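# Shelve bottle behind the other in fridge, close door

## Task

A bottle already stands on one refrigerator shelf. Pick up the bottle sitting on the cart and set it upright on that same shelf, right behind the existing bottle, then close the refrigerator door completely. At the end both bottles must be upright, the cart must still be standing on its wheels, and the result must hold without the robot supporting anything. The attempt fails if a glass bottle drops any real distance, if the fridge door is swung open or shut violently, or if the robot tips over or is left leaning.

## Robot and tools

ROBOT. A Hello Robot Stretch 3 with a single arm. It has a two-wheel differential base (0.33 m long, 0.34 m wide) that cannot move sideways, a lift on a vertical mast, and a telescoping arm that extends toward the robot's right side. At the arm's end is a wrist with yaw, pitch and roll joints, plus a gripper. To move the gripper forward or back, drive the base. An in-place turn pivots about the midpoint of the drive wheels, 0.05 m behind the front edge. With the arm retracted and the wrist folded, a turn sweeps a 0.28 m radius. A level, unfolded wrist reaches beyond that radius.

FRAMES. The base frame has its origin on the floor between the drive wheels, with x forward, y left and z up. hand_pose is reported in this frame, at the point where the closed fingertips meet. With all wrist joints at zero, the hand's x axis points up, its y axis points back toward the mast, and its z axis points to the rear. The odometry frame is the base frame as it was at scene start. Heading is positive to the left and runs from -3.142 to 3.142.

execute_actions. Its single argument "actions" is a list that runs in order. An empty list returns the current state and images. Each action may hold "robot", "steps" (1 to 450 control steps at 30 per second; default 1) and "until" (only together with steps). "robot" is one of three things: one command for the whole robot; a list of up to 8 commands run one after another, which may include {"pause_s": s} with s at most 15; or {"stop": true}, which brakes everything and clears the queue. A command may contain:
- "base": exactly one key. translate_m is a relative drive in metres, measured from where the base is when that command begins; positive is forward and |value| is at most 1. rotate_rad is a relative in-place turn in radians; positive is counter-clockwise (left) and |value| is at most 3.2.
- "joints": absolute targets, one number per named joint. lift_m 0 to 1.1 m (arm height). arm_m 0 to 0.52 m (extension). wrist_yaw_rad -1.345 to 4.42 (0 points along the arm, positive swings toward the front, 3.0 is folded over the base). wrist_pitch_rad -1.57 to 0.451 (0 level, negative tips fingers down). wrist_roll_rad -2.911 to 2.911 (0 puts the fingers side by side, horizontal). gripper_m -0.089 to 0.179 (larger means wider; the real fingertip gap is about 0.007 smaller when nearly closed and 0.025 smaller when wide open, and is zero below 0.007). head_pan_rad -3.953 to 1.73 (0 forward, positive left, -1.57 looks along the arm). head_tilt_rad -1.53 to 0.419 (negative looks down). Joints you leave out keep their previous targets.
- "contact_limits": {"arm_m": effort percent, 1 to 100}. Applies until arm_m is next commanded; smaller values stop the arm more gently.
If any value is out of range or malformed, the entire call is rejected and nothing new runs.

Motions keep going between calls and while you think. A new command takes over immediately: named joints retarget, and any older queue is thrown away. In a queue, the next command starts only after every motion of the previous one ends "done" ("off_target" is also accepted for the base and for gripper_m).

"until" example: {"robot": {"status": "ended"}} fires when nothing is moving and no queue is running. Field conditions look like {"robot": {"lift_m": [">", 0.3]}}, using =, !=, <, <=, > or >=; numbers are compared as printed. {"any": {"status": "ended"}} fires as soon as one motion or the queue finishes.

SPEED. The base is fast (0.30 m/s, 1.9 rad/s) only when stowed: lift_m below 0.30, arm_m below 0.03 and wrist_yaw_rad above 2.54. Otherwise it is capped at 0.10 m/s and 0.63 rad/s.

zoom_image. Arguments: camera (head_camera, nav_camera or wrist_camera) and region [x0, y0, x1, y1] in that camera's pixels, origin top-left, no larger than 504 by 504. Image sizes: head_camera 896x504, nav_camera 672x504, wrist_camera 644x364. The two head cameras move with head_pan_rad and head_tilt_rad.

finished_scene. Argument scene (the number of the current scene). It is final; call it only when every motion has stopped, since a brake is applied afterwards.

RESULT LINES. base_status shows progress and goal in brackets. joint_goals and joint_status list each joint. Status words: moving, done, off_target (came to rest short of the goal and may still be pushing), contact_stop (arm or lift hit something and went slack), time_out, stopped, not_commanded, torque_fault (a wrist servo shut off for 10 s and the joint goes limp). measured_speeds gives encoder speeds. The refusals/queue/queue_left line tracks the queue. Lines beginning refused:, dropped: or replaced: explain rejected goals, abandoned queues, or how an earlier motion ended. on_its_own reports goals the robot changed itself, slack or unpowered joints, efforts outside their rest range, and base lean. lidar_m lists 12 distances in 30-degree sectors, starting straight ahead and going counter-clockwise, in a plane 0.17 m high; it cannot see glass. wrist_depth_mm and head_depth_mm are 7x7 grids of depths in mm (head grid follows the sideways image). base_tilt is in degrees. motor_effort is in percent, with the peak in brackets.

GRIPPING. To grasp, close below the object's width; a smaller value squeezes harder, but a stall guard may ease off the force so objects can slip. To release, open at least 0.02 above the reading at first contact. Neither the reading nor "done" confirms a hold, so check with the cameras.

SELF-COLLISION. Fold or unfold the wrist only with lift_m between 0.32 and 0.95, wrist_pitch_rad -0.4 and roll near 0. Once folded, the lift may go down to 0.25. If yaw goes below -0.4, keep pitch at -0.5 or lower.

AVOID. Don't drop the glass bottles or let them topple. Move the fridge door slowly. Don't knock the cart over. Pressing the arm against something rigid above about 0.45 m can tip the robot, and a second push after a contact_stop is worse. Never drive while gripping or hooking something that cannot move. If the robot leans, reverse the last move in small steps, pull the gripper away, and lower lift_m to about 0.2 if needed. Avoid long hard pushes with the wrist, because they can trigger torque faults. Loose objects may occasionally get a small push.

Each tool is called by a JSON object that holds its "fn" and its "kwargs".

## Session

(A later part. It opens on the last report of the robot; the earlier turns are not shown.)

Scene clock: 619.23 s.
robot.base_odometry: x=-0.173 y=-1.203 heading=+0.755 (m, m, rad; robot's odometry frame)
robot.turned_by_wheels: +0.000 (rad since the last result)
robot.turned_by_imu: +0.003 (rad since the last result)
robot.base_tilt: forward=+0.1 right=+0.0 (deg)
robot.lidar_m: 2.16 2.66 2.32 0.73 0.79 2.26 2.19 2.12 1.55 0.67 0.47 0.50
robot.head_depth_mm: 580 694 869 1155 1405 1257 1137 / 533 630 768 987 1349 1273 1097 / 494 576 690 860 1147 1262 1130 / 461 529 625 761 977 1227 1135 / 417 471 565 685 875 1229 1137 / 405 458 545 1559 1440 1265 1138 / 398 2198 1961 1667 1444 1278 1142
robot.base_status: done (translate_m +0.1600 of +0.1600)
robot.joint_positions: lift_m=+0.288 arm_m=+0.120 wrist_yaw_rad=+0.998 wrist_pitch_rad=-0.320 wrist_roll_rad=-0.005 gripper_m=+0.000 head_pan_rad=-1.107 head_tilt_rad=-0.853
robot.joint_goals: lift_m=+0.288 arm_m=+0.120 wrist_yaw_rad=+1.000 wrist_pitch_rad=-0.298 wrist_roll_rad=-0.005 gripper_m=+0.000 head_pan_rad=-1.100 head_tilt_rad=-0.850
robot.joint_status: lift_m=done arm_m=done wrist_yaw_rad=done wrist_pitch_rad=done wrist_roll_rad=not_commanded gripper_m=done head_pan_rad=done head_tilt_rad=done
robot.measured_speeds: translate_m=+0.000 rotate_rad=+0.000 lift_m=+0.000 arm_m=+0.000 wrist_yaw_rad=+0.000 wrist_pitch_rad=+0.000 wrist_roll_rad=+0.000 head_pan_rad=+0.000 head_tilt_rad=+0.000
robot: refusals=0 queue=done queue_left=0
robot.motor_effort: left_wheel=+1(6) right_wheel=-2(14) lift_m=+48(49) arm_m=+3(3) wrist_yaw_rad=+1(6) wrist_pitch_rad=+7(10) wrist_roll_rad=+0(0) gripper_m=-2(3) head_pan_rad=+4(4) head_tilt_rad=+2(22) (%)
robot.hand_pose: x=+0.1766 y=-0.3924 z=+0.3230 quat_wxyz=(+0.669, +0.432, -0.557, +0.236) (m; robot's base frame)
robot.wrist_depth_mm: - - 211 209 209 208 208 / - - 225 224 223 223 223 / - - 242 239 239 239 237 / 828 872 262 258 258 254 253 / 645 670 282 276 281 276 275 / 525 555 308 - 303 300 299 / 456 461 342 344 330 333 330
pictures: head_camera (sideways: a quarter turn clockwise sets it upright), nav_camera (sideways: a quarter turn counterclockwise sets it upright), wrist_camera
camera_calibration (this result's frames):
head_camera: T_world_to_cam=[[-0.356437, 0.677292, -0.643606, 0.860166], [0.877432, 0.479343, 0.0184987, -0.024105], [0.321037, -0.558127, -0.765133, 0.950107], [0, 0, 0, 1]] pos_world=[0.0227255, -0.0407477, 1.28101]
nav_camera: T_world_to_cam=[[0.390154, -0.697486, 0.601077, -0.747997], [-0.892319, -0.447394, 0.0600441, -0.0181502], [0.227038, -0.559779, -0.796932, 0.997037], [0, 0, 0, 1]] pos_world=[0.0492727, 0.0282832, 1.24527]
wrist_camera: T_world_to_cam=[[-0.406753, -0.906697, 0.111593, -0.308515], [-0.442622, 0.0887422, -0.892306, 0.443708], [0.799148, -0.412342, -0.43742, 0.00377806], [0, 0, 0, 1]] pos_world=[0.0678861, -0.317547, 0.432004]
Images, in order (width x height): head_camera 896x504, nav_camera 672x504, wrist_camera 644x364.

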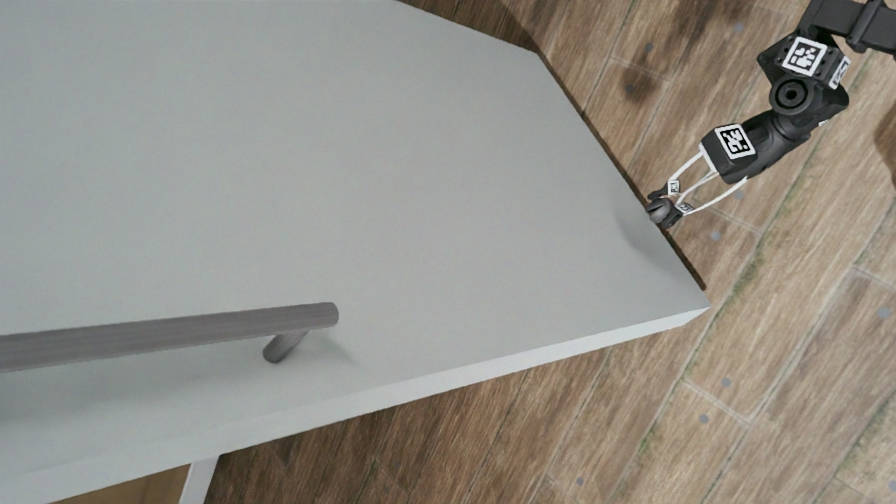

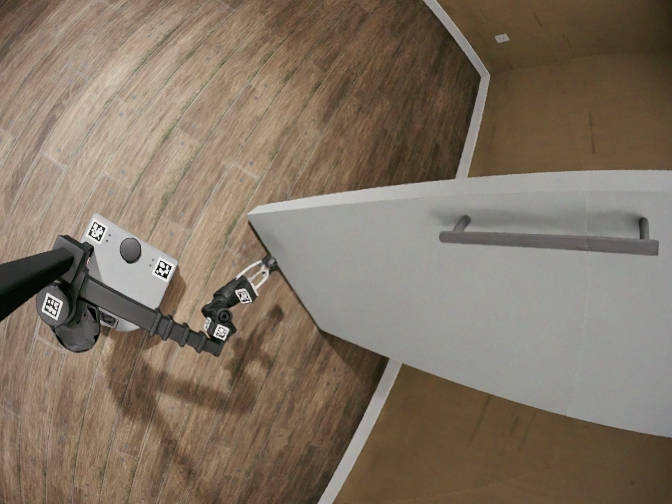

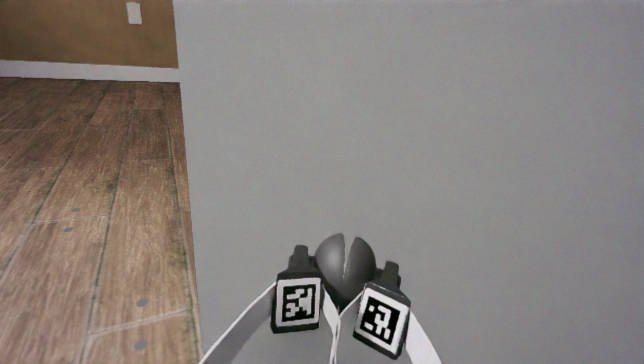

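The door is coasting; checking on it.

{"fn": "execute_actions", "kwargs": {"actions": []}}

Scene clock: 623.40 s.
robot.base_odometry: x=-0.173 y=-1.203 heading=+0.755 (m, m, rad; robot's odometry frame)
robot.turned_by_wheels: +0.000 (rad since the last result)
robot.turned_by_imu: +0.001 (rad since the last result)
robot.base_tilt: forward=+0.1 right=-0.1 (deg)
robot.lidar_m: 2.16 2.66 2.32 0.73 0.80 2.27 2.19 2.13 1.56 0.88 0.91 2.13
robot.head_depth_mm: 776 878 1011 1338 1426 1256 1129 / 815 926 1078 1290 1426 1270 1100 / 855 983 1152 1397 1426 1260 1129 / 901 1045 1240 1531 1431 1266 1133 / 955 1113 1379 1588 1436 1269 1135 / 1745 2100 1960 1659 1441 1275 1139 / 1882 2201 1973 1665 1440 1271 1138
robot.base_status: done (translate_m +0.1600 of +0.1600)
robot.joint_positions: lift_m=+0.288 arm_m=+0.120 wrist_yaw_rad=+0.998 wrist_pitch_rad=-0.320 wrist_roll_rad=-0.005 gripper_m=+0.000 head_pan_rad=-1.107 head_tilt_rad=-0.853
robot.joint_goals: lift_m=+0.288 arm_m=+0.120 wrist_yaw_rad=+1.000 wrist_pitch_rad=-0.298 wrist_roll_rad=-0.005 gripper_m=+0.000 head_pan_rad=-1.100 head_tilt_rad=-0.850
robot.joint_status: lift_m=done arm_m=done wrist_yaw_rad=done wrist_pitch_rad=done wrist_roll_rad=not_commanded gripper_m=done head_pan_rad=done head_tilt_rad=done
robot.measured_speeds: translate_m=+0.000 rotate_rad=+0.000 lift_m=+0.000 arm_m=+0.000 wrist_yaw_rad=+0.000 wrist_pitch_rad=+0.000 wrist_roll_rad=+0.000 head_pan_rad=+0.000 head_tilt_rad=+0.000
robot: refusals=0 queue=done queue_left=0
robot.motor_effort: left_wheel=+2(2) right_wheel=-2(2) lift_m=+48(48) arm_m=+3(2) wrist_yaw_rad=+2(1) wrist_pitch_rad=+7(7) wrist_roll_rad=+0(0) gripper_m=-3(3) head_pan_rad=+4(4) head_tilt_rad=+3(1) (%)
robot.hand_pose: x=+0.1766 y=-0.3924 z=+0.3230 quat_wxyz=(+0.669, +0.432, -0.557, +0.236) (m; robot's base frame)
robot.wrist_depth_mm: - - - - - 550 437 / - - - - 759 562 441 / - - - - 771 568 448 / 834 860 942 - 799 582 457 / 639 669 705 765 755 591 460 / 523 540 575 - 624 598 462 / 449 470 482 483 519 537 483
pictures: head_camera (sideways: a quarter turn clockwise sets it upright), nav_camera (sideways: a quarter turn counterclockwise sets it upright), wrist_camera
camera_calibration (this result's frames):
head_camera: T_world_to_cam=[[-0.356437, 0.677292, -0.643606, 0.860166], [0.877433, 0.479343, 0.0184987, -0.024105], [0.321037, -0.558127, -0.765133, 0.950107], [0, 0, 0, 1]] pos_world=[0.0227255, -0.0407477, 1.28101]
nav_camera: T_world_to_cam=[[0.390154, -0.697486, 0.601077, -0.747997], [-0.892319, -0.447394, 0.0600441, -0.0181502], [0.227038, -0.559779, -0.796932, 0.997037], [0, 0, 0, 1]] pos_world=[0.0492727, 0.0282831, 1.24527]
wrist_camera: T_world_to_cam=[[-0.406753, -0.906697, 0.111593, -0.308515], [-0.442622, 0.0887421, -0.892306, 0.443708], [0.799148, -0.412342, -0.43742, 0.00377807], [0, 0, 0, 1]] pos_world=[0.0678861, -0.317547, 0.432004]
Images, in order (width x height): head_camera 896x504, nav_camera 672x504, wrist_camera 644x364.

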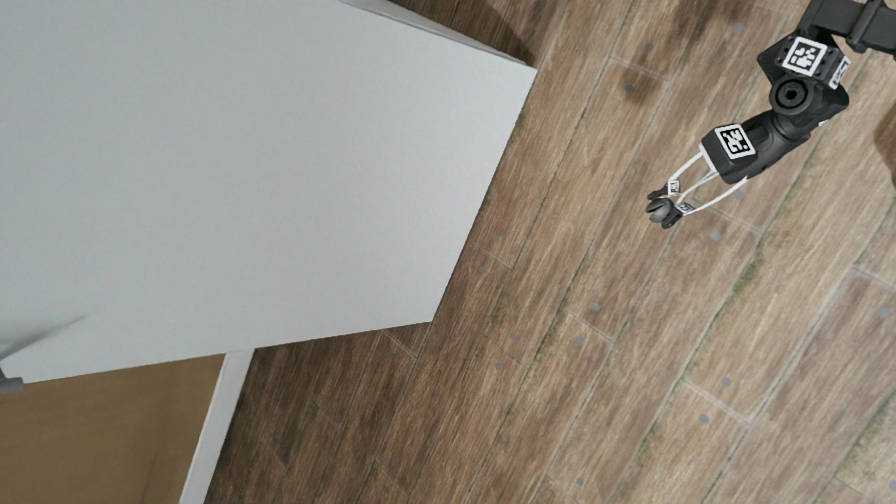

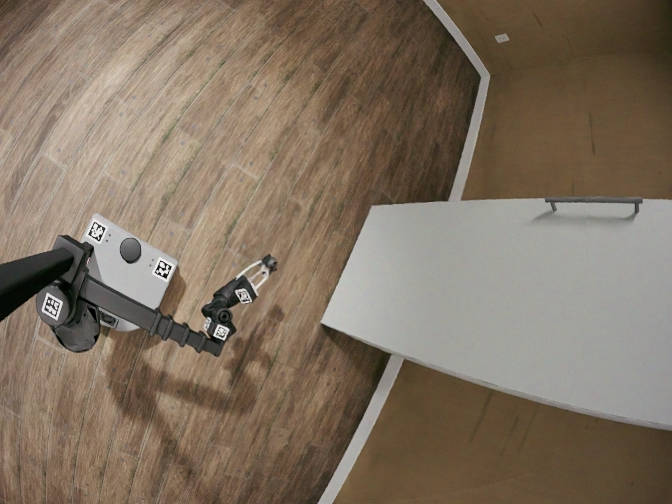

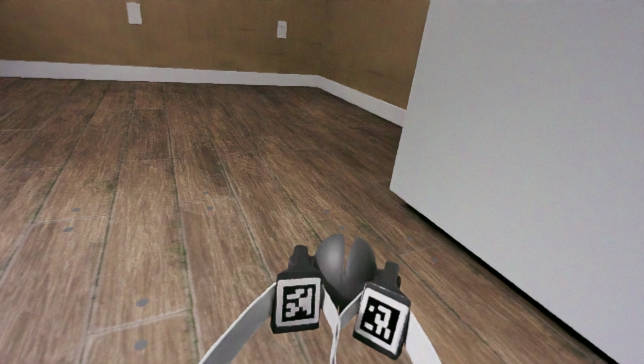

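{"fn": "execute_actions", "kwargs": {"actions": []}}

{"fn": "zoom_image", "kwargs": {"camera": "head_camera", "region": [330, 0, 650, 400]}}

Scene clock: 629.23 s.
robot.base_odometry: x=-0.173 y=-1.203 heading=+0.755 (m, m, rad; robot's odometry frame)
robot.turned_by_wheels: +0.000 (rad since the last result)
robot.turned_by_imu: +0.001 (rad since the last result)
robot.base_tilt: forward=+0.2 right=-0.1 (deg)
robot.lidar_m: 2.16 2.67 2.32 0.73 0.80 2.27 2.19 2.12 1.55 0.88 0.91 2.14
robot.head_depth_mm: 776 877 1014 1342 1423 1258 1132 / 816 928 1078 1289 1425 1270 1097 / 858 981 1153 1398 1430 1262 1129 / 901 1044 1240 1526 1428 1269 1131 / 956 1115 1373 1587 1439 1270 1136 / 1754 2078 1964 1661 1440 1272 1137 / 1897 2193 1979 1661 1440 1274 1140
robot.base_status: done (translate_m +0.1600 of +0.1600)
robot.joint_positions: lift_m=+0.288 arm_m=+0.120 wrist_yaw_rad=+0.998 wrist_pitch_rad=-0.320 wrist_roll_rad=-0.005 gripper_m=+0.000 head_pan_rad=-1.107 head_tilt_rad=-0.853
robot.joint_goals: lift_m=+0.288 arm_m=+0.120 wrist_yaw_rad=+1.000 wrist_pitch_rad=-0.298 wrist_roll_rad=-0.005 gripper_m=+0.000 head_pan_rad=-1.100 head_tilt_rad=-0.850
robot.joint_status: lift_m=done arm_m=done wrist_yaw_rad=done wrist_pitch_rad=done wrist_roll_rad=not_commanded gripper_m=done head_pan_rad=done head_tilt_rad=done
robot.measured_speeds: translate_m=+0.000 rotate_rad=+0.000 lift_m=+0.000 arm_m=+0.000 wrist_yaw_rad=+0.000 wrist_pitch_rad=+0.000 wrist_roll_rad=+0.000 head_pan_rad=+0.000 head_tilt_rad=+0.000
robot: refusals=0 queue=done queue_left=0
robot.motor_effort: left_wheel=+2(2) right_wheel=-2(2) lift_m=+48(49) arm_m=+3(3) wrist_yaw_rad=+1(1) wrist_pitch_rad=+7(7) wrist_roll_rad=+1(0) gripper_m=-2(2) head_pan_rad=+4(4) head_tilt_rad=+2(2) (%)
robot.hand_pose: x=+0.1766 y=-0.3924 z=+0.3230 quat_wxyz=(+0.669, +0.432, -0.557, +0.236) (m; robot's base frame)
robot.wrist_depth_mm: - - - - - 558 436 / - - - - 757 563 445 / - - - - 780 568 453 / 820 860 964 - 798 578 456 / 652 661 701 767 744 584 458 / 534 546 575 - 631 585 473 / 451 464 477 486 513 526 489
pictures: head_camera (sideways: a quarter turn clockwise sets it upright), nav_camera (sideways: a quarter turn counterclockwise sets it upright), wrist_camera
camera_calibration (this result's frames):
head_camera: T_world_to_cam=[[-0.356437, 0.677292, -0.643606, 0.860166], [0.877433, 0.479343, 0.0184987, -0.024105], [0.321037, -0.558127, -0.765133, 0.950107], [0, 0, 0, 1]] pos_world=[0.0227255, -0.0407477, 1.28101]
nav_camera: T_world_to_cam=[[0.390154, -0.697485, 0.601077, -0.747997], [-0.892319, -0.447394, 0.0600441, -0.0181502], [0.227038, -0.559779, -0.796932, 0.997037], [0, 0, 0, 1]] pos_world=[0.0492727, 0.0282831, 1.24527]
wrist_camera: T_world_to_cam=[[-0.406753, -0.906697, 0.111593, -0.308515], [-0.442622, 0.0887421, -0.892306, 0.443708], [0.799148, -0.412342, -0.43742, 0.00377805], [0, 0, 0, 1]] pos_world=[0.0678861, -0.317547, 0.432004]
Images, in order (width x height): head_camera 896x504, nav_camera 672x504, wrist_camera 644x364.

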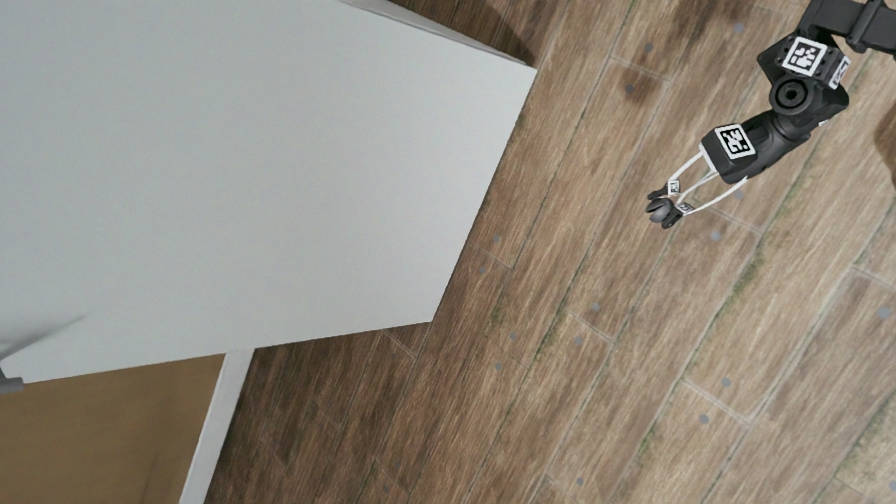

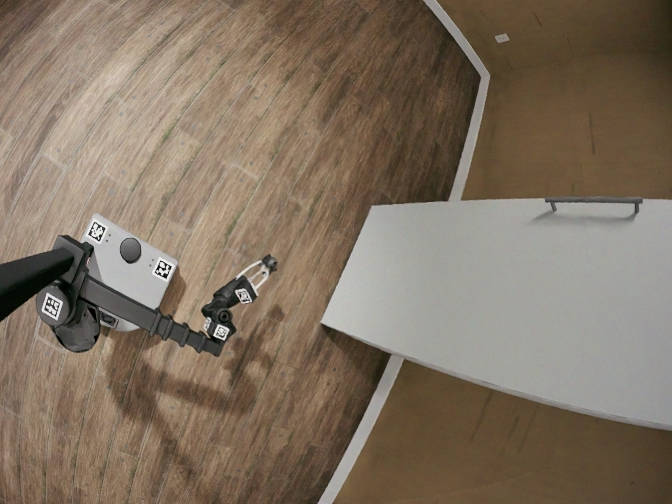

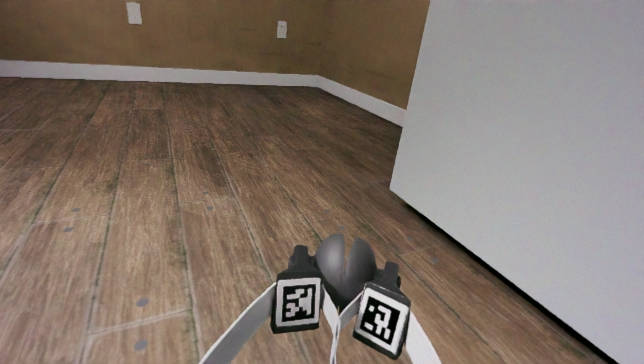

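Region (330, 0, 650, 400) of head_camera's 896x504 image, scaled by 1.260, with more detail than that image has; it fills the left 403 columns of this view, and the rest is white.

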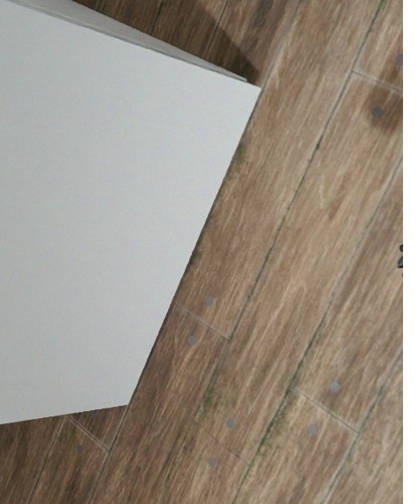

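{"fn": "zoom_image", "kwargs": {"camera": "head_camera", "region": [380, 250, 520, 400]}}

{"fn": "zoom_image", "kwargs": {"camera": "head_camera", "region": [470, 0, 610, 150]}}

Region (380, 250, 520, 400) of head_camera's 896x504 image, scaled by 3.360, with more detail than that image has; it fills the left 470 columns of this view, and the rest is white.

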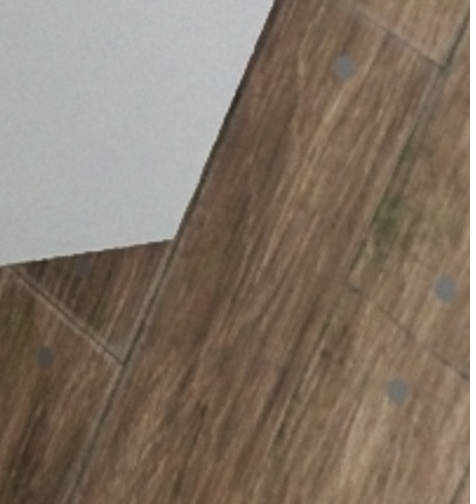

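Region (470, 0, 610, 150) of head_camera's 896x504 image, scaled by 3.360, with more detail than that image has; it fills the left 470 columns of this view, and the rest is white.

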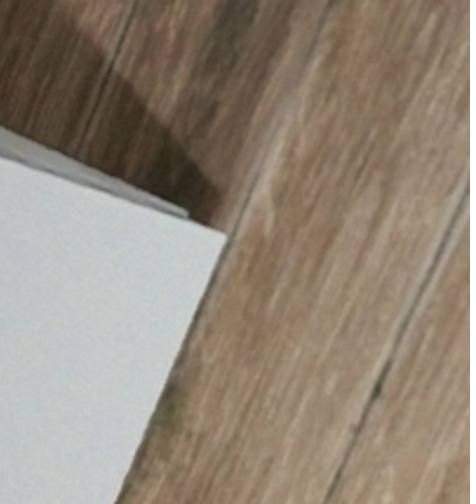

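{"fn": "finished_scene", "kwargs": {"scene": 2}}

The scene is finished: the task was done.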